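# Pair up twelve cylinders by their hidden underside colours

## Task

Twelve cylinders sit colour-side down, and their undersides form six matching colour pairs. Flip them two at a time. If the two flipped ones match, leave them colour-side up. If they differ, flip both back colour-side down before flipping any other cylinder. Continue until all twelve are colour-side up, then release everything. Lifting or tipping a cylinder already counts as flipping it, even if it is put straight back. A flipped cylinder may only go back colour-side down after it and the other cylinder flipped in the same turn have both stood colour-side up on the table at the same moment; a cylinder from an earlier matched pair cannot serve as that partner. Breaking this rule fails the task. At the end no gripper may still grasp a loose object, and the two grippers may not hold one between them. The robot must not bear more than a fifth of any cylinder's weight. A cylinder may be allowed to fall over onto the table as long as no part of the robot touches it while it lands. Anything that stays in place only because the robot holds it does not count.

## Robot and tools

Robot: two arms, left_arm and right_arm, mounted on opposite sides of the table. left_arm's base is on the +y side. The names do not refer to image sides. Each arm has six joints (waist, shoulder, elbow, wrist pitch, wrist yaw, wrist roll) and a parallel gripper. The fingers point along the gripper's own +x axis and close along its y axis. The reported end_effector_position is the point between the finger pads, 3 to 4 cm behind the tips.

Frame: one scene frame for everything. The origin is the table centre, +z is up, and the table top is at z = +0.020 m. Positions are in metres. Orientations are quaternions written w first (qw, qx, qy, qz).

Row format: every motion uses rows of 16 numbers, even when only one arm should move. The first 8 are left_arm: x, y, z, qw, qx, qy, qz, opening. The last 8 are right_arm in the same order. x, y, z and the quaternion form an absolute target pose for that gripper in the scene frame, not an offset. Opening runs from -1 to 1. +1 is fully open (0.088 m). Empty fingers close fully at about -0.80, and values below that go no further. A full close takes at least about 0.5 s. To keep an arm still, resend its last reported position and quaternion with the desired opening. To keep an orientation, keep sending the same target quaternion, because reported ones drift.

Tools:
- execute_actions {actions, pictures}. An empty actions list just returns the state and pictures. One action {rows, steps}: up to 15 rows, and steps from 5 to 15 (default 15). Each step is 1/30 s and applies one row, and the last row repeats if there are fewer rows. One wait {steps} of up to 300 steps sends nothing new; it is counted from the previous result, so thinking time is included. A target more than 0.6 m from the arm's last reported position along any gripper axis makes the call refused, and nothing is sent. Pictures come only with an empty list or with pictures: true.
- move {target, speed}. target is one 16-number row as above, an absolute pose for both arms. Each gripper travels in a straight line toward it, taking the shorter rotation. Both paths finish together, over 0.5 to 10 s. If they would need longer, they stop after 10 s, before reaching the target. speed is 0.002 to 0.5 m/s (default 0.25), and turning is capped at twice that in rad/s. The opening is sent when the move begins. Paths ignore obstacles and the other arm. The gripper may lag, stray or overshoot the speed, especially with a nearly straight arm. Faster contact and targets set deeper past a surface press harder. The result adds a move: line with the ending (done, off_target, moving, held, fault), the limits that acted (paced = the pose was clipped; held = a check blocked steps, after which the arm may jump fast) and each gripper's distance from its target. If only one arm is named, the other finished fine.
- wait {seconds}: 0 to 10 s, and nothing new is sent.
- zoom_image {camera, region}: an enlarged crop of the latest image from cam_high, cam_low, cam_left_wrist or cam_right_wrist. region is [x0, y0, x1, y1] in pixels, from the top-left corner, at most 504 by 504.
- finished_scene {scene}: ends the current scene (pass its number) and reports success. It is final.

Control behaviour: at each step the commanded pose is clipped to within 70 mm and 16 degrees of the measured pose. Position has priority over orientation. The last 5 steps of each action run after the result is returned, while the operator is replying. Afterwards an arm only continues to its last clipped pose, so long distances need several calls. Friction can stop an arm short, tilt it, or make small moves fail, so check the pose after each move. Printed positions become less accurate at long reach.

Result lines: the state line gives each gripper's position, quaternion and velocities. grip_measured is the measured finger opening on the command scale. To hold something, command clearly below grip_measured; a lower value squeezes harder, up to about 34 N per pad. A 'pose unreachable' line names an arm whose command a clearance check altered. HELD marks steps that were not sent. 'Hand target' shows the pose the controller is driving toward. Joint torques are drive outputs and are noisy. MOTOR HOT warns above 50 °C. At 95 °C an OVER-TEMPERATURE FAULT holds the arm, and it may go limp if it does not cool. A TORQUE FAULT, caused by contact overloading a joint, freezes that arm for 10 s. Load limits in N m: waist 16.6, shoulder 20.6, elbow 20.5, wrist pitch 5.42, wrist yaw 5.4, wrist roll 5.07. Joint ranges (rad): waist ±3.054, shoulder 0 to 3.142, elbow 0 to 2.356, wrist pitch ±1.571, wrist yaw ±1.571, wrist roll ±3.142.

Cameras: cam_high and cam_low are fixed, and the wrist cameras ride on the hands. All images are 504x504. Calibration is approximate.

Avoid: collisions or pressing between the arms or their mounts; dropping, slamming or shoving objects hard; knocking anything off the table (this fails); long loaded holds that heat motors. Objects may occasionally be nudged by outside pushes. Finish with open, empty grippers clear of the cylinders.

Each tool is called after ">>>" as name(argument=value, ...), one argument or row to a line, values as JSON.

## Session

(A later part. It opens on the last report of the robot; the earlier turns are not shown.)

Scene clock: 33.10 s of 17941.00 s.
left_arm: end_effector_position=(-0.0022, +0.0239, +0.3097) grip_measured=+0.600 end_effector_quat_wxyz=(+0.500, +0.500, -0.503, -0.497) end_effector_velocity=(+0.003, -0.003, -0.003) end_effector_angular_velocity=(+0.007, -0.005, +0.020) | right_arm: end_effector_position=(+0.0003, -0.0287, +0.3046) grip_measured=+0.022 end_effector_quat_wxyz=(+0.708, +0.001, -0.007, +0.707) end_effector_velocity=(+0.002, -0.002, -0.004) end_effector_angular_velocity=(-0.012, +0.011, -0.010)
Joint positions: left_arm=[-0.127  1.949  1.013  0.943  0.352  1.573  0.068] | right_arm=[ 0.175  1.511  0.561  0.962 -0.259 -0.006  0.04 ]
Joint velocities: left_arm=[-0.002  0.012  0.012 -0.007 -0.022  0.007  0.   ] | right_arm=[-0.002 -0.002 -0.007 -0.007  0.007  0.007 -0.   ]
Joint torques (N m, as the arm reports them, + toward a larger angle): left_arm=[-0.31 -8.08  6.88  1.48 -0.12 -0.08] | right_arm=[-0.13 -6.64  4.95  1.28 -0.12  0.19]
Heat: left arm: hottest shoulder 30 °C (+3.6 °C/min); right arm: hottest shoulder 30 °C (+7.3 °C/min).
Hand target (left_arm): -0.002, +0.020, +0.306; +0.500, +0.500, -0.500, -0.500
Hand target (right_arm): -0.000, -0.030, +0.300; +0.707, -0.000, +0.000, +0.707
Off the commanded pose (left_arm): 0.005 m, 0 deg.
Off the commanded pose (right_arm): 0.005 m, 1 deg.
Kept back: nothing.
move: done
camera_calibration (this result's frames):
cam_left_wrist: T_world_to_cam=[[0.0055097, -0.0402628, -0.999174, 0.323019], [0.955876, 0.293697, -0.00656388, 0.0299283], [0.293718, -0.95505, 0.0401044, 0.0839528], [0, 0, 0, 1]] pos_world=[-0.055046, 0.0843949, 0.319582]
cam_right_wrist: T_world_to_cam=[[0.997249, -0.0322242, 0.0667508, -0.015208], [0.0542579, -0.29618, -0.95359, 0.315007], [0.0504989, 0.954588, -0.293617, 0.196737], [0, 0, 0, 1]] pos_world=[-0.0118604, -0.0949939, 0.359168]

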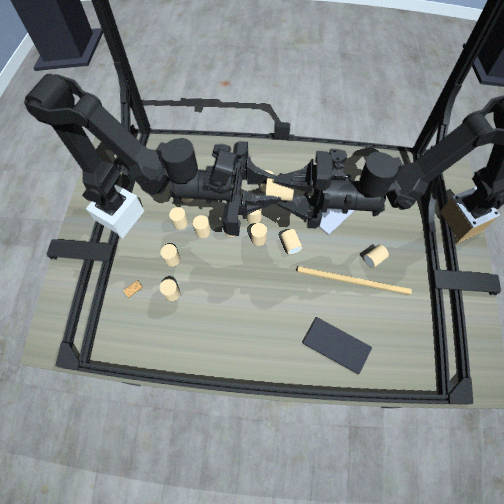

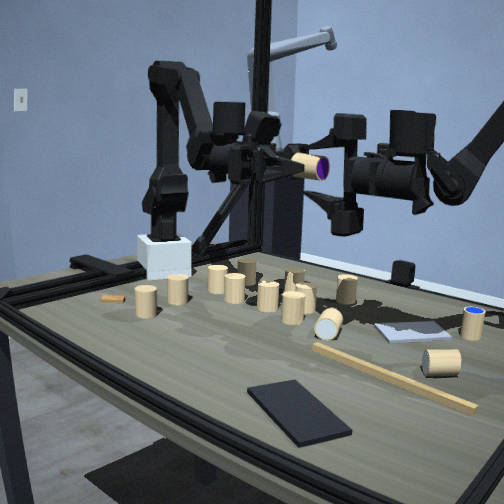

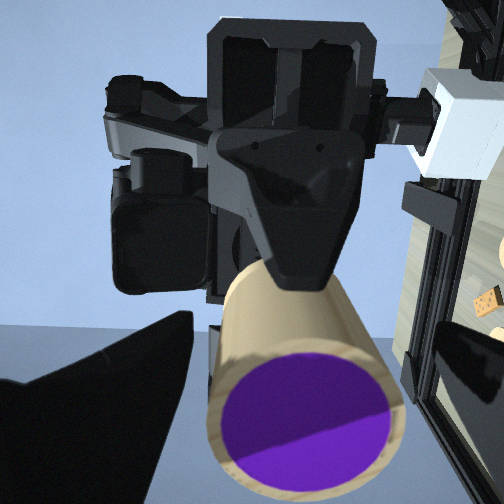

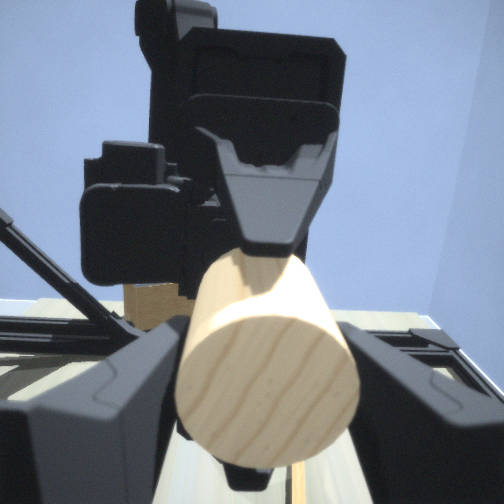

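>>> execute_actions(
  actions=[
    {"rows":[[-0.002,0.02,0.306,0.5,0.5,-0.5,-0.5,-0.4,0,-0.03,0.3,0.707,0,0,0.707,-0.4]]},
  ],
)

>>> execute_actions(
  actions=[
    {"rows":[[-0.002,0.02,0.306,0.5,0.5,-0.5,-0.5,-0.4,0,-0.03,0.3,0.707,0,0,0.707,0.6]],"steps":10},
  ],
)

>>> execute_actions(
  actions=[
    {"rows":[[-0.002,0.06,0.306,0.5,0.5,-0.5,-0.5,-0.4,0,-0.07,0.3,0.707,0,0,0.707,0.6]],"steps":12},
  ],
)

>>> move(
  target=[-0.1,0.29,0.13,0.5,0.5,0.5,-0.5,-0.4,0,-0.09,0.3,0.707,0,0,0.707,0.6],
  speed=0.5,
)

>>> move(
  target=[-0.1,0.29,0.07,0.5,0.5,0.5,-0.5,-0.4,0,-0.09,0.3,0.707,0,0,0.707,0.6],
  speed=0.12,
)

Scene clock: 33.97 s of 17941.00 s.
left_arm: end_effector_position=(-0.0022, +0.0225, +0.3117) grip_measured=+0.021 end_effector_quat_wxyz=(+0.501, +0.499, -0.504, -0.496) end_effector_velocity=(-0.001, +0.001, -0.003) end_effector_angular_velocity=(+0.011, +0.026, +0.005) | right_arm: end_effector_position=(+0.0001, -0.0294, +0.3021) grip_measured=+0.022 end_effector_quat_wxyz=(+0.708, -0.000, -0.003, +0.707) end_effector_velocity=(+0.002, -0.000, -0.003) end_effector_angular_velocity=(-0.012, -0.004, -0.010)
Joint positions: left_arm=[-0.128  1.951  1.02   0.942  0.351  1.573  0.04 ] | right_arm=[ 0.175  1.511  0.557  0.959 -0.26  -0.004  0.04 ]
Joint velocities: left_arm=[-0.002 -0.002 -0.007 -0.007 -0.007 -0.022  0.   ] | right_arm=[-0.002  0.002 -0.002 -0.007  0.007 -0.007 -0.001]
Joint torques (N m, as the arm reports them, + toward a larger angle): left_arm=[-0.26 -8.28  6.23  1.41 -0.15 -0.1 ] | right_arm=[-0.11 -6.63  5.54  1.51 -0.12  0.14]
Heat: left arm: hottest shoulder 30 °C (+3.5 °C/min); right arm: hottest shoulder 30 °C (+7.1 °C/min).
Steps of this call (steps 1 to 16: nothing new was sent; steps 17 to 26: the first 10 steps of this action). Readings (end_effector_position):
17: left_arm (-0.0022, +0.0235, +0.3095) | right_arm (+0.0002, -0.0287, +0.3046)
18: left_arm (-0.0022, +0.0234, +0.3097) | right_arm (+0.0002, -0.0287, +0.3046)
20: left_arm (-0.0021, +0.0233, +0.3106) | right_arm (+0.0002, -0.0289, +0.3036)
24: left_arm (-0.0023, +0.0226, +0.3115) | right_arm (+0.0001, -0.0294, +0.3021)
26: the state above

Scene clock: 34.30 s of 17941.00 s.
left_arm: end_effector_position=(-0.0022, +0.0224, +0.3108) grip_measured=+0.021 end_effector_quat_wxyz=(+0.501, +0.499, -0.503, -0.497) end_effector_velocity=(+0.000, -0.003, -0.033) end_effector_angular_velocity=(+0.099, +0.044, +0.015) | right_arm: end_effector_position=(+0.0002, -0.0294, +0.3023) grip_measured=+0.193 end_effector_quat_wxyz=(+0.708, -0.000, -0.003, +0.707) end_effector_velocity=(-0.002, -0.000, +0.008) end_effector_angular_velocity=(+0.035, -0.002, +0.010)
Joint positions: left_arm=[-0.128  1.951  1.02   0.94   0.351  1.573  0.04 ] | right_arm=[ 0.175  1.511  0.557  0.959 -0.26  -0.004  0.048]
Joint velocities: left_arm=[-0.007  0.032 -0.007 -0.066 -0.022 -0.007 -0.   ] | right_arm=[ 0.002 -0.002 -0.002  0.037 -0.007  0.007  0.162]
Joint torques (N m, as the arm reports them, + toward a larger angle): left_arm=[-0.09 -8.27  6.33  1.54 -0.11 -0.1 ] | right_arm=[-0.13 -6.61  5.56  1.44 -0.09  0.13]
Heat: left arm: hottest shoulder 30 °C (+3.5 °C/min); right arm: hottest shoulder 30 °C (+7.0 °C/min).
Off your previous action's commanded pose (left_arm): 0.006 m, 1 deg at its last step (step 5 of this call).
Off your previous action's commanded pose (right_arm): 0.002 m, 0 deg at its last step (step 5 of this call).
Steps of this call (steps 1 to 5: the last 5 steps of your previous action; steps 6 to 10: the first 5 steps of this action). Readings (end_effector_position):
6: left_arm (-0.0022, +0.0225, +0.3117) | right_arm (-0.0000, -0.0294, +0.3021)
7: left_arm (-0.0022, +0.0225, +0.3117) | right_arm (-0.0000, -0.0294, +0.3021)
9: left_arm (-0.0022, +0.0225, +0.3116) | right_arm (+0.0002, -0.0294, +0.3021)
10: the state above

Scene clock: 34.70 s of 17941.00 s.
left_arm: end_effector_position=(-0.0006, +0.0504, +0.3011) grip_measured=+0.020 end_effector_quat_wxyz=(+0.499, +0.503, -0.496, -0.503) end_effector_velocity=(+0.008, +0.061, -0.010) end_effector_angular_velocity=(+0.025, +0.018, +0.025) | right_arm: end_effector_position=(+0.0003, -0.0604, +0.3020) grip_measured=+0.592 end_effector_quat_wxyz=(+0.707, +0.000, -0.005, +0.707) end_effector_velocity=(-0.003, -0.060, +0.013) end_effector_angular_velocity=(+0.021, +0.000, +0.020)
Joint positions: left_arm=[-0.098  1.887  0.897  0.978  0.378  1.573  0.04 ] | right_arm=[ 0.14   1.387  0.449  0.946 -0.295 -0.004  0.068]
Joint velocities: left_arm=[ 0.076 -0.154 -0.247  0.066  0.051 -0.007 -0.   ] | right_arm=[-0.076 -0.295 -0.178 -0.095 -0.095  0.007  0.003]
Joint torques (N m, as the arm reports them, + toward a larger angle): left_arm=[  0.05 -11.7    4.68   1.86   0.14  -0.11] | right_arm=[-0.22 -6.53  4.82  1.12 -0.12  0.16]
Heat: left arm: hottest shoulder 30 °C (+3.5 °C/min); right arm: hottest shoulder 30 °C (+6.9 °C/min).
Off your previous action's commanded pose (left_arm): 0.004 m, 0 deg at its last step (step 5 of this call).
Off your previous action's commanded pose (right_arm): 0.002 m, 0 deg at its last step (step 5 of this call).
Steps of this call (steps 1 to 5: the last 5 steps of your previous action; steps 6 to 12: the first 7 steps of this action). Readings (end_effector_position):
6: left_arm (-0.0027, +0.0253, +0.3091) | right_arm (-0.0005, -0.0332, +0.3023)
7: left_arm (-0.0033, +0.0307, +0.3076) | right_arm (-0.0005, -0.0396, +0.3012)
9: left_arm (-0.0026, +0.0413, +0.3038) | right_arm (-0.0001, -0.0516, +0.3005)
12: the state above

Scene clock: 37.77 s of 17941.00 s.
left_arm: end_effector_position=(-0.1000, +0.2883, +0.1297) grip_measured=+0.018 end_effector_quat_wxyz=(+0.502, +0.497, +0.499, -0.502) end_effector_velocity=(-0.002, +0.006, -0.001) end_effector_angular_velocity=(+0.026, +0.011, +0.005) | right_arm: end_effector_position=(+0.0003, -0.0875, +0.3028) grip_measured=+0.600 end_effector_quat_wxyz=(+0.707, +0.000, -0.004, +0.707) end_effector_velocity=(-0.001, -0.001, -0.000) end_effector_angular_velocity=(-0.002, -0.021, +0.005)
Joint positions: left_arm=[-0.342  1.618  0.788 -0.732  0.004  0.136  0.04 ] | right_arm=[ 0.101  1.258  0.367  0.898 -0.335 -0.004  0.068]
Joint velocities: left_arm=[-0.002  0.002 -0.002 -0.022  0.007 -0.007 -0.   ] | right_arm=[-0.002 -0.007 -0.002 -0.007 -0.007 -0.022 -0.   ]
Joint torques (N m, as the arm reports them, + toward a larger angle): left_arm=[ 0.12 -4.62  4.99  0.17  0.03 -0.04] | right_arm=[-0.34 -5.84  4.95  1.15 -0.12  0.15]
Heat: left arm: hottest shoulder 31 °C (+4.8 °C/min); right arm: hottest shoulder 30 °C (+6.4 °C/min).
Hand target (left_arm): -0.100, +0.288, +0.129; +0.501, +0.495, +0.504, -0.500
Hand target (right_arm): +0.000, -0.090, +0.300; +0.707, +0.000, +0.000, +0.707
Off your previous action's commanded pose (left_arm): 0.006 m, 0 deg at its last step (step 5 of this call).
Off your previous action's commanded pose (right_arm): 0.005 m, 1 deg at its last step (step 5 of this call).
Off the commanded pose (left_arm): 0.002 m, 1 deg.
Off the commanded pose (right_arm): 0.004 m, 1 deg.
Kept back: nothing.
move: done
camera_calibration (this result's frames):
cam_left_wrist: T_world_to_cam=[[-0.99953, -0.00164623, -0.0306202, -0.0829966], [-0.010315, 0.958417, 0.285184, -0.281502], [0.0288775, 0.285365, -0.957984, 0.117782], [0, 0, 0, 1]] pos_world=[-0.0892625, 0.236049, 0.190571]
cam_right_wrist: T_world_to_cam=[[0.997473, -0.0303646, 0.0642278, -0.0160616], [0.0521592, -0.300809, -0.952257, 0.295078], [0.0482352, 0.953201, -0.298465, 0.253696], [0, 0, 0, 1]] pos_world=[-0.0116071, -0.153549, 0.357742]

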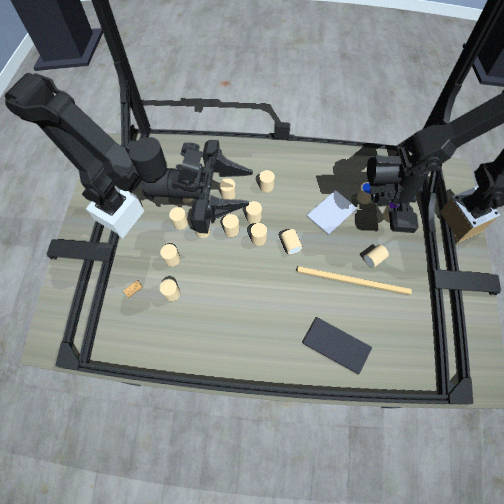

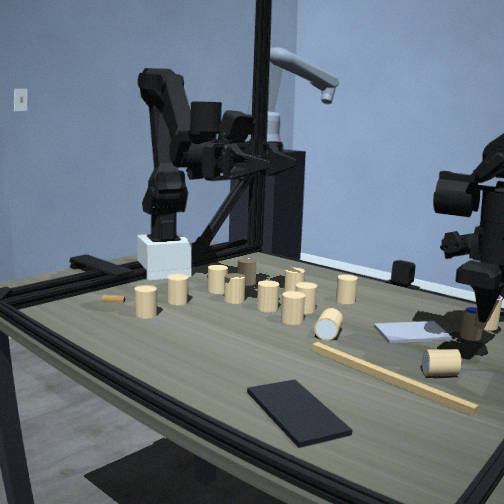

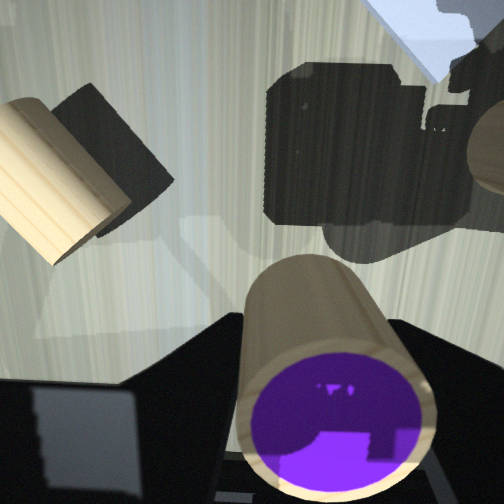

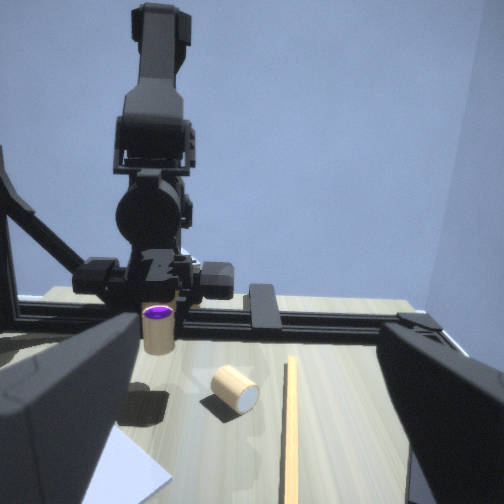

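Scene clock: 38.77 s of 17941.00 s.
left_arm: end_effector_position=(-0.0995, +0.2854, +0.0740) grip_measured=+0.018 end_effector_quat_wxyz=(+0.504, +0.495, +0.496, -0.504) end_effector_velocity=(-0.000, +0.004, -0.003) end_effector_angular_velocity=(+0.023, -0.004, +0.005) | right_arm: end_effector_position=(+0.0003, -0.0876, +0.3029) grip_measured=+0.600 end_effector_quat_wxyz=(+0.707, +0.000, -0.005, +0.707) end_effector_velocity=(-0.000, -0.000, -0.003) end_effector_angular_velocity=(-0.012, -0.018, +0.005)
Joint positions: left_arm=[-0.342  1.79   0.696 -0.461  0.003  0.136  0.04 ] | right_arm=[ 0.101  1.257  0.367  0.898 -0.335 -0.004  0.068]
Joint velocities: left_arm=[-0.002  0.012 -0.002 -0.007 -0.007 -0.007 -0.   ] | right_arm=[-0.002  0.002 -0.002 -0.007 -0.007 -0.022 -0.   ]
Joint torques (N m, as the arm reports them, + toward a larger angle): left_arm=[-0.07 -5.05  3.05  0.58 -0.15  0.  ] | right_arm=[-0.29 -5.8   4.96  1.16 -0.13  0.14]
Heat: left arm: hottest shoulder 30 °C (+3.1 °C/min); right arm: hottest shoulder 30 °C (+6.2 °C/min).
Hand target (left_arm): -0.100, +0.290, +0.070; +0.500, +0.500, +0.500, -0.500
Hand target (right_arm): -0.000, -0.090, +0.300; +0.707, +0.000, -0.000, +0.707
Off the commanded pose (left_arm): 0.006 m, 1 deg.
Off the commanded pose (right_arm): 0.004 m, 1 deg.
Kept back: nothing.
move: done
camera_calibration (this result's frames):
cam_left_wrist: T_world_to_cam=[[-0.999471, -0.00190277, -0.0324577, -0.0839834], [-0.0108455, 0.960621, 0.27765, -0.263022], [0.0306513, 0.277855, -0.960134, 0.0677144], [0, 0, 0, 1]] pos_world=[-0.0888672, 0.23369, 0.135317]
cam_right_wrist: T_world_to_cam=[[0.997465, -0.0303877, 0.064342, -0.0160949], [0.0522787, -0.300466, -0.952359, 0.295249], [0.0482726, 0.953308, -0.298116, 0.253672], [0, 0, 0, 1]] pos_world=[-0.0116265, -0.153604, 0.357842]

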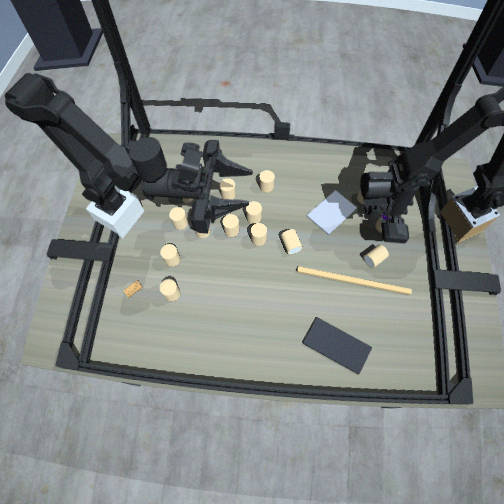

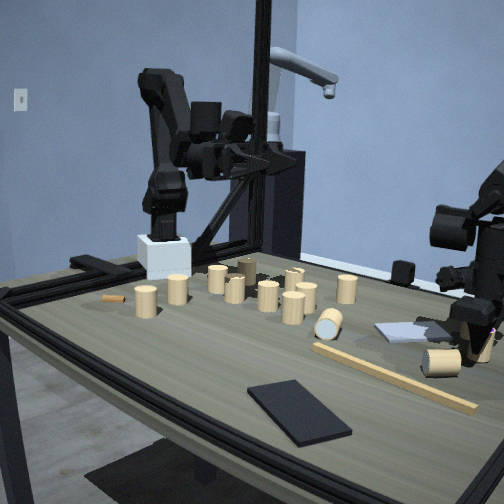

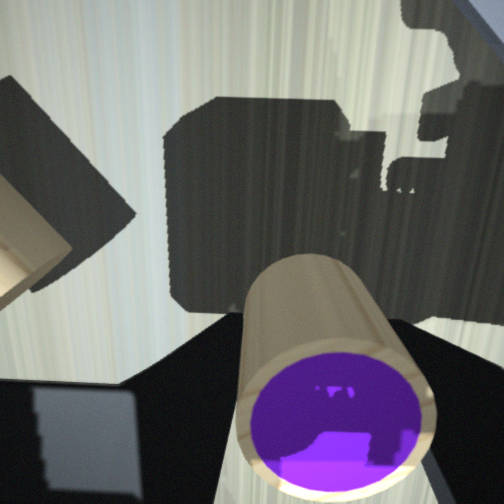

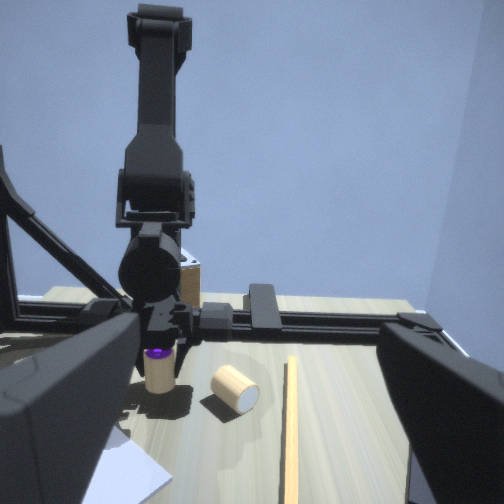

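>>> execute_actions(
  actions=[
    {"rows":[[-0.1,0.287,0.072,0.5,0.5,0.5,-0.5,0.4,0,-0.03,0.3,0.707,0,0,0.707,0.6]]},
  ],
)

>>> execute_actions(
  actions=[
    {"steps":60},
  ],
  pictures=true,
)

>>> execute_actions(
  actions=[
    {"rows":[[-0.1,0.287,0.072,0.5,0.5,0.5,-0.5,-0.4,0,-0.03,0.3,0.707,0,0,0.707,0.6]]},
  ],
)

>>> execute_actions(
  actions=[
    {"rows":[[-0.1,0.287,0.1,0.5,0.5,0.5,-0.5,-0.4,0,-0.03,0.3,0.707,0,0,0.707,0.6],[-0.1,0.287,0.1,0.5,0.5,0.5,-0.5,-0.4,0,-0.03,0.3,0.707,0,0,0.707,0.6],[-0.1,0.287,0.14,0.5,0.5,0.5,-0.5,-0.4,0,-0.03,0.3,0.707,0,0,0.707,0.6]]},
  ],
)

>>> move(
  target=[-0.002,0.08,0.308,0.5,0.5,-0.5,-0.5,-0.4,0,-0.03,0.3,0.707,0,0,0.707,0.6],
  speed=0.5,
)

>>> move(
  target=[-0.002,0.02,0.308,0.5,0.5,-0.5,-0.5,-0.4,0,-0.03,0.3,0.707,0,0,0.707,0.6],
  speed=0.15,
)

Scene clock: 39.53 s of 17941.00 s.
left_arm: end_effector_position=(-0.0997, +0.2872, +0.0734) grip_measured=+0.353 end_effector_quat_wxyz=(+0.502, +0.497, +0.499, -0.502) end_effector_velocity=(+0.001, +0.006, +0.000) end_effector_angular_velocity=(+0.025, -0.019, +0.000) | right_arm: end_effector_position=(-0.0005, -0.0379, +0.2980) grip_measured=+0.600 end_effector_quat_wxyz=(+0.707, -0.003, +0.002, +0.707) end_effector_velocity=(+0.005, +0.045, +0.019) end_effector_angular_velocity=(+0.059, -0.024, -0.005)
Joint positions: left_arm=[-0.342  1.792  0.696 -0.467  0.003  0.136  0.056] | right_arm=[ 0.168  1.484  0.523  0.955 -0.27  -0.004  0.068]
Joint velocities: left_arm=[-0.007 -0.002 -0.002 -0.022 -0.022 -0.007  0.02 ] | right_arm=[ 0.032  0.164  0.173  0.051  0.037 -0.007 -0.   ]
Joint torques (N m, as the arm reports them, + toward a larger angle): left_arm=[-0.07 -4.94  4.23  0.17 -0.12 -0.03] | right_arm=[ 0.26 -5.48  7.33  1.54  0.03  0.1 ]
Heat: left arm: hottest shoulder 30 °C (+3.0 °C/min); right arm: hottest shoulder 30 °C (+6.1 °C/min).
Steps of this call (steps 1 to 13: nothing new was sent; steps 14 to 23: the first 10 steps of this action). Readings (end_effector_position):
14: left_arm (-0.0995, +0.2854, +0.0736) | right_arm (+0.0007, -0.0828, +0.3024)
15: left_arm (-0.0995, +0.2855, +0.0736) | right_arm (-0.0002, -0.0743, +0.3025)
17: left_arm (-0.0996, +0.2864, +0.0735) | right_arm (-0.0013, -0.0578, +0.2996)
21: left_arm (-0.0997, +0.2870, +0.0734) | right_arm (-0.0009, -0.0416, +0.2968)
23: the state above

Scene clock: 41.53 s of 17941.00 s.
left_arm: end_effector_position=(-0.0998, +0.2872, +0.0735) grip_measured=+0.400 end_effector_quat_wxyz=(+0.502, +0.497, +0.499, -0.502) end_effector_velocity=(-0.002, +0.008, -0.002) end_effector_angular_velocity=(+0.032, -0.003, -0.015) | right_arm: end_effector_position=(+0.0000, -0.0328, +0.2992) grip_measured=+0.600 end_effector_quat_wxyz=(+0.707, -0.002, -0.000, +0.707) end_effector_velocity=(-0.000, -0.001, -0.002) end_effector_angular_velocity=(-0.007, -0.020, +0.005)
Joint positions: left_arm=[-0.342  1.792  0.696 -0.467  0.003  0.136  0.059] | right_arm=[ 0.172  1.504  0.542  0.959 -0.265 -0.004  0.068]
Joint velocities: left_arm=[-0.007  0.002 -0.007 -0.022 -0.007  0.007 -0.   ] | right_arm=[-0.002 -0.002 -0.002 -0.007 -0.007 -0.022 -0.   ]
Joint torques (N m, as the arm reports them, + toward a larger angle): left_arm=[-0.28 -4.96  4.37  0.21 -0.14 -0.03] | right_arm=[ 0.28 -5.5   7.35  1.53  0.04  0.11]
Heat: left arm: hottest shoulder 30 °C (+2.9 °C/min); right arm: hottest shoulder 30 °C (+5.8 °C/min).
Hand target (left_arm): -0.100, +0.287, +0.072; +0.500, +0.500, +0.500, -0.500
Hand target (right_arm): -0.000, -0.030, +0.300; +0.707, -0.000, -0.000, +0.707
Off the commanded pose (left_arm): 0.001 m, 0 deg.
Off the commanded pose (right_arm): 0.003 m, 0 deg.
Kept back: nothing.
Steps of this call (steps 1 to 5: the last 5 steps of your previous action; steps 6 to 60: nothing new was sent). Readings (end_effector_position):
1: left_arm (-0.0998, +0.2872, +0.0734) | right_arm (-0.0004, -0.0367, +0.2987)
2: left_arm (-0.0998, +0.2872, +0.0734) | right_arm (-0.0002, -0.0357, +0.2991)
4: left_arm (-0.0998, +0.2872, +0.0734) | right_arm (-0.0002, -0.0344, +0.2994)
8: left_arm (-0.0998, +0.2871, +0.0735) | right_arm (-0.0000, -0.0333, +0.2992)
60: the state above
camera_calibration (this result's frames):
cam_left_wrist: T_world_to_cam=[[-0.99951, -0.00162582, -0.0312726, -0.0844087], [-0.010507, 0.958172, 0.286001, -0.264428], [0.0294996, 0.28619, -0.957719, 0.0640386], [0, 0, 0, 1]] pos_world=[-0.0890347, 0.234903, 0.134318]
cam_right_wrist: T_world_to_cam=[[0.997659, -0.0297953, 0.0615501, -0.0130653], [0.0493466, -0.309427, -0.949642, 0.307073], [0.0473401, 0.950456, -0.307232, 0.202938], [0, 0, 0, 1]] pos_world=[-0.0117254, -0.0982564, 0.354763]

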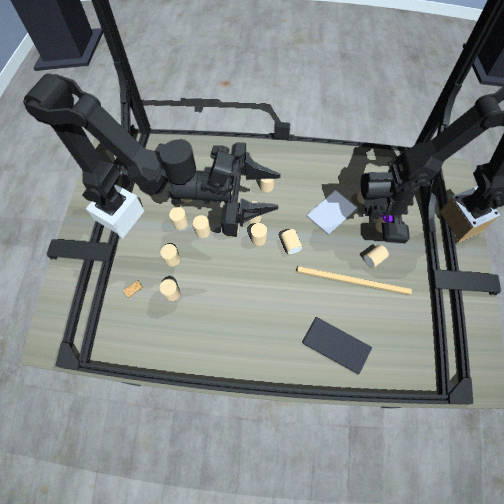

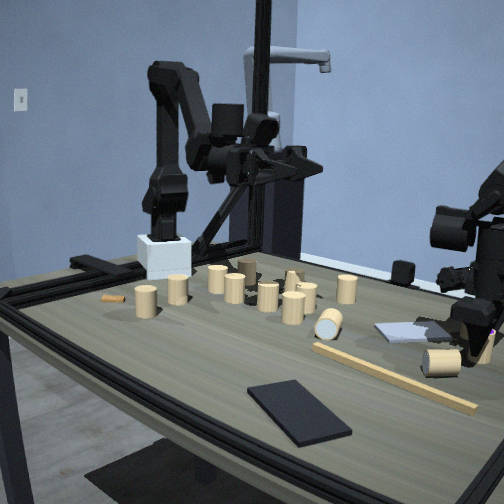

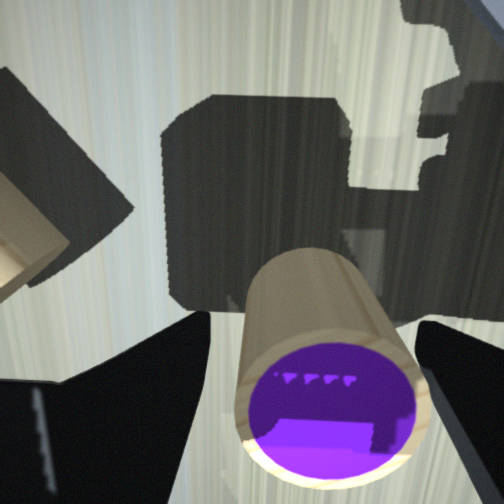

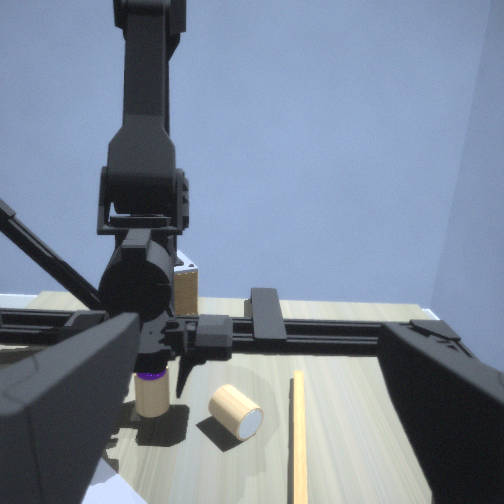

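Scene clock: 41.87 s of 17941.00 s.
left_arm: end_effector_position=(-0.0997, +0.2872, +0.0734) grip_measured=+0.015 end_effector_quat_wxyz=(+0.502, +0.497, +0.499, -0.502) end_effector_velocity=(+0.002, +0.003, +0.000) end_effector_angular_velocity=(+0.010, -0.021, +0.020) | right_arm: end_effector_position=(+0.0000, -0.0326, +0.2995) grip_measured=+0.600 end_effector_quat_wxyz=(+0.707, -0.002, -0.001, +0.707) end_effector_velocity=(-0.000, -0.001, -0.005) end_effector_angular_velocity=(-0.021, -0.031, +0.005)
Joint positions: left_arm=[-0.342  1.792  0.696 -0.467  0.002  0.136  0.04 ] | right_arm=[ 0.172  1.504  0.543  0.959 -0.265 -0.004  0.068]
Joint velocities: left_arm=[-0.002 -0.002 -0.002 -0.007 -0.022 -0.022 -0.   ] | right_arm=[-0.002 -0.002 -0.002 -0.022 -0.007 -0.037 -0.   ]
Joint torques (N m, as the arm reports them, + toward a larger angle): left_arm=[-0.28 -5.04  4.42  0.23 -0.01 -0.02] | right_arm=[ 0.27 -5.52  7.38  1.5   0.04  0.13]
Heat: left arm: hottest shoulder 30 °C (+2.9 °C/min); right arm: hottest shoulder 30 °C (+5.7 °C/min).
Steps of this call (steps 1 to 10: the first 10 steps of this action). Readings (end_effector_position):
1: left_arm (-0.0998, +0.2872, +0.0735) | right_arm (+0.0000, -0.0328, +0.2992)
2: left_arm (-0.0998, +0.2872, +0.0735) | right_arm (+0.0000, -0.0327, +0.2993)
4: left_arm (-0.0997, +0.2872, +0.0735) | right_arm (+0.0000, -0.0327, +0.2993)
8: left_arm (-0.0997, +0.2872, +0.0735) | right_arm (+0.0000, -0.0326, +0.2995)
10: the state above

Scene clock: 42.37 s of 17941.00 s.
left_arm: end_effector_position=(-0.0996, +0.2862, +0.1306) grip_measured=+0.015 end_effector_quat_wxyz=(+0.501, +0.498, +0.500, -0.501) end_effector_velocity=(-0.003, +0.014, +0.068) end_effector_angular_velocity=(+0.061, +0.001, -0.015) | right_arm: end_effector_position=(+0.0001, -0.0326, +0.2997) grip_measured=+0.600 end_effector_quat_wxyz=(+0.707, -0.002, -0.001, +0.707) end_effector_velocity=(-0.000, -0.001, -0.005) end_effector_angular_velocity=(-0.021, -0.002, +0.005)
Joint positions: left_arm=[-0.342  1.627  0.802 -0.742  0.002  0.136  0.04 ] | right_arm=[ 0.172  1.504  0.543  0.959 -0.265 -0.004  0.068]
Joint velocities: left_arm=[-0.007 -0.168  0.144 -0.374 -0.007  0.007 -0.   ] | right_arm=[-0.002 -0.002 -0.002 -0.022 -0.007 -0.007 -0.   ]
Joint torques (N m, as the arm reports them, + toward a larger angle): left_arm=[-0.41 -6.35  4.61  0.04 -0.08 -0.05] | right_arm=[ 0.27 -5.51  7.39  1.5   0.03  0.13]
Heat: left arm: hottest shoulder 30 °C (+2.8 °C/min); right arm: hottest shoulder 30 °C (+5.7 °C/min).
Off your previous action's commanded pose (left_arm): 0.001 m, 0 deg at its last step (step 5 of this call).
Off your previous action's commanded pose (right_arm): 0.003 m, 0 deg at its last step (step 5 of this call).
Steps of this call (steps 1 to 5: the last 5 steps of your previous action; steps 6 to 15: the first 10 steps of this action). Readings (end_effector_position):
6: left_arm (-0.1000, +0.2889, +0.0757) | right_arm (+0.0000, -0.0326, +0.2995)
7: left_arm (-0.1004, +0.2920, +0.0787) | right_arm (+0.0000, -0.0326, +0.2995)
9: left_arm (-0.1011, +0.2968, +0.0937) | right_arm (+0.0000, -0.0326, +0.2995)
13: left_arm (-0.0997, +0.2868, +0.1236) | right_arm (+0.0000, -0.0326, +0.2996)
15: the state above

Scene clock: 45.57 s of 17941.00 s.
left_arm: end_effector_position=(-0.0041, +0.0848, +0.3092) grip_measured=+0.015 end_effector_quat_wxyz=(+0.496, +0.500, -0.501, -0.503) end_effector_velocity=(+0.000, -0.000, +0.004) end_effector_angular_velocity=(-0.020, -0.001, -0.005) | right_arm: end_effector_position=(+0.0001, -0.0326, +0.2997) grip_measured=+0.600 end_effector_quat_wxyz=(+0.707, -0.001, -0.001, +0.707) end_effector_velocity=(-0.000, -0.001, -0.002) end_effector_angular_velocity=(-0.007, -0.020, +0.005)
Joint positions: left_arm=[-0.064  1.764  0.768  0.989  0.422  1.576  0.04 ] | right_arm=[ 0.172  1.504  0.543  0.959 -0.265 -0.003  0.068]
Joint velocities: left_arm=[ 0.002  0.002  0.002  0.022  0.007 -0.007  0.   ] | right_arm=[-0.002 -0.002 -0.002 -0.007 -0.007 -0.022 -0.   ]
Joint torques (N m, as the arm reports them, + toward a larger angle): left_arm=[ 0.3  -6.34  6.75  1.83  0.08  0.03] | right_arm=[ 0.26 -5.53  7.31  1.47  0.03  0.13]
Heat: left arm: hottest shoulder 30 °C (+2.6 °C/min); right arm: hottest shoulder 30 °C (+5.3 °C/min).
Hand target (left_arm): -0.002, +0.082, +0.310; +0.496, +0.500, -0.504, -0.500
Hand target (right_arm): -0.000, -0.030, +0.300; +0.707, +0.000, +0.000, +0.707
Off your previous action's commanded pose (left_arm): 0.007 m, 1 deg at its last step (step 5 of this call).
Off your previous action's commanded pose (right_arm): 0.003 m, 0 deg at its last step (step 5 of this call).
Off the commanded pose (left_arm): 0.005 m, 1 deg.
Off the commanded pose (right_arm): 0.003 m, 0 deg.
Kept back: nothing.
move: done
camera_calibration (this result's frames):
cam_left_wrist: T_world_to_cam=[[0.00268724, -0.0272171, -0.999626, 0.323939], [0.957965, 0.286838, -0.00523456, 0.0140139], [0.286873, -0.957593, 0.0268438, 0.146969], [0, 0, 0, 1]] pos_world=[-0.0564566, 0.145533, 0.319946]
cam_right_wrist: T_world_to_cam=[[0.997658, -0.0298867, 0.0615238, -0.0131381], [0.0493632, -0.308028, -0.950096, 0.307824], [0.0473462, 0.950908, -0.305831, 0.202521], [0, 0, 0, 1]] pos_world=[-0.0116764, -0.0981537, 0.355208]

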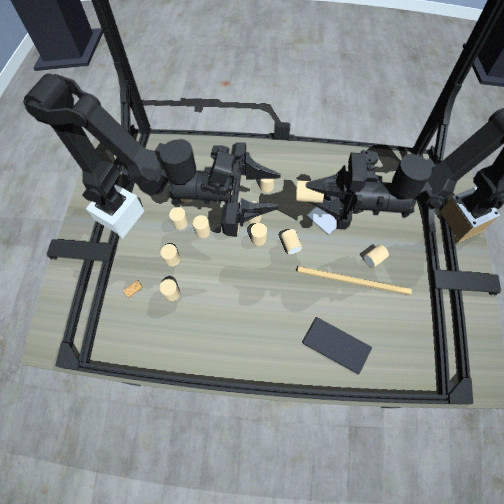

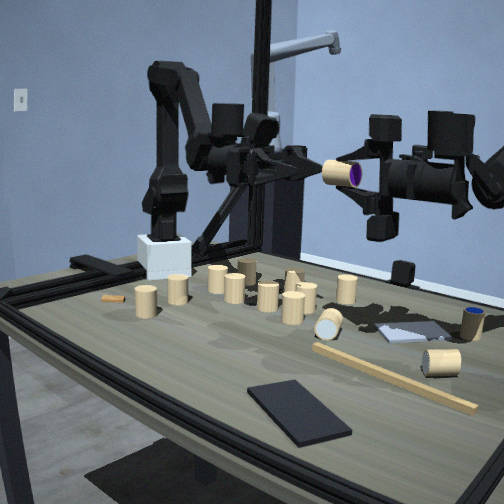

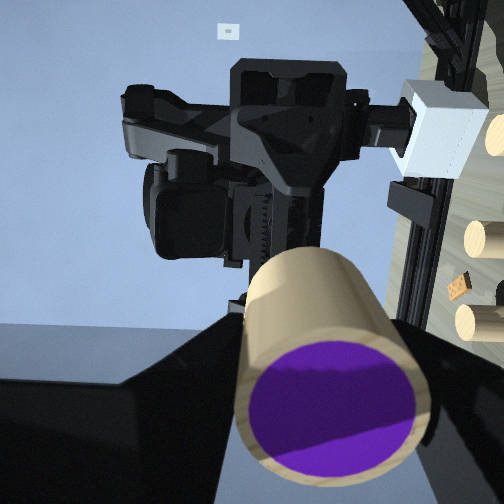

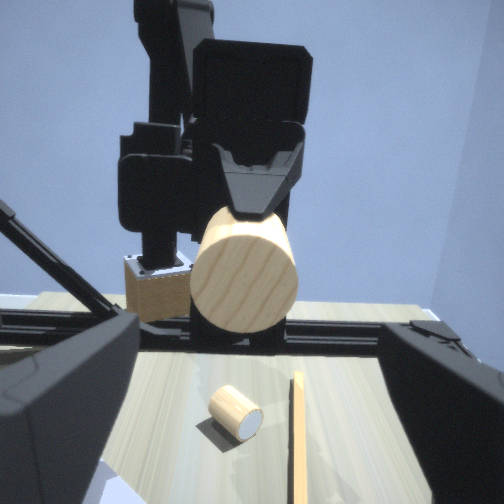

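Scene clock: 46.53 s of 17941.00 s.
left_arm: end_effector_position=(-0.0024, +0.0239, +0.3096) grip_measured=+0.015 end_effector_quat_wxyz=(+0.499, +0.500, -0.502, -0.499) end_effector_velocity=(-0.004, -0.003, -0.002) end_effector_angular_velocity=(+0.007, +0.010, -0.005) | right_arm: end_effector_position=(+0.0001, -0.0325, +0.2996) grip_measured=+0.600 end_effector_quat_wxyz=(+0.707, -0.002, -0.001, +0.707) end_effector_velocity=(-0.003, -0.001, +0.000) end_effector_angular_velocity=(-0.002, -0.021, +0.020)
Joint positions: left_arm=[-0.128  1.946  1.014  0.934  0.352  1.574  0.04 ] | right_arm=[ 0.172  1.504  0.543  0.959 -0.265 -0.003  0.068]
Joint velocities: left_arm=[-0.012  0.007  0.007 -0.007 -0.007 -0.007 -0.   ] | right_arm=[-0.002 -0.007 -0.002 -0.007 -0.022 -0.022  0.   ]
Joint torques (N m, as the arm reports them, + toward a larger angle): left_arm=[-0.36 -8.18  6.75  1.52 -0.11 -0.18] | right_arm=[ 0.27 -5.51  7.34  1.48  0.04  0.12]
Heat: left arm: hottest shoulder 30 °C (+2.6 °C/min); right arm: hottest shoulder 30 °C (+5.2 °C/min).
Hand target (left_arm): -0.002, +0.020, +0.308; +0.500, +0.500, -0.500, -0.500
Hand target (right_arm): +0.000, -0.030, +0.300; +0.707, -0.000, +0.000, +0.707
Off the commanded pose (left_arm): 0.004 m, 0 deg.
Off the commanded pose (right_arm): 0.003 m, 0 deg.
Kept back: nothing.
move: done
camera_calibration (this result's frames):
cam_left_wrist: T_world_to_cam=[[0.00403708, -0.0352549, -0.99937, 0.322841], [0.955978, 0.293366, -0.00648734, 0.030113], [0.29341, -0.95535, 0.0348873, 0.0856231], [0, 0, 0, 1]] pos_world=[-0.0552134, 0.0843476, 0.319846]
cam_right_wrist: T_world_to_cam=[[0.997664, -0.029864, 0.0614352, -0.0131104], [0.0492684, -0.308377, -0.949987, 0.307651], [0.0473157, 0.950795, -0.306186, 0.202545], [0, 0, 0, 1]] pos_world=[-0.0116612, -0.0980977, 0.355086]

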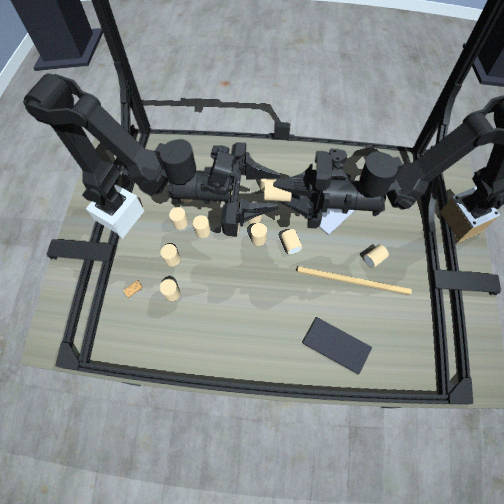

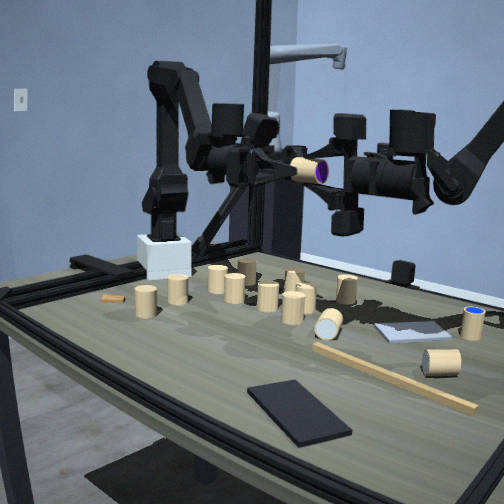

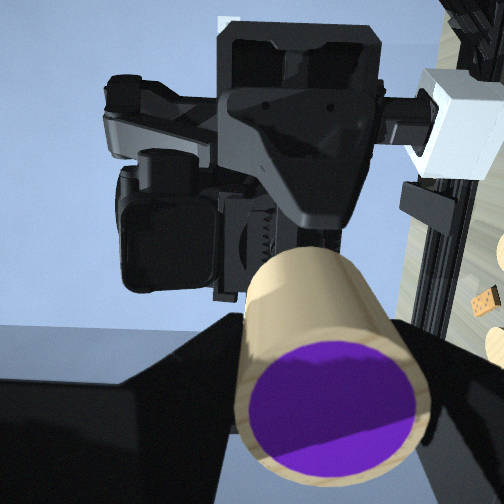

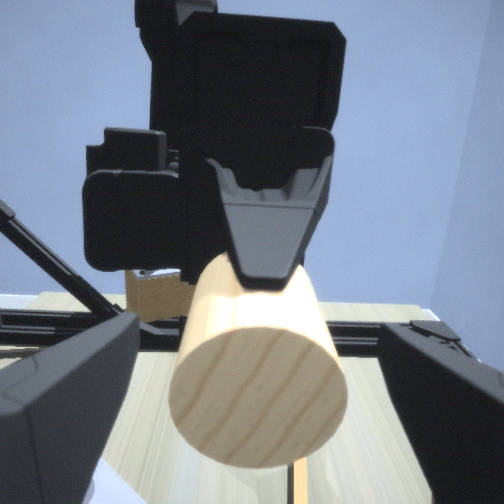

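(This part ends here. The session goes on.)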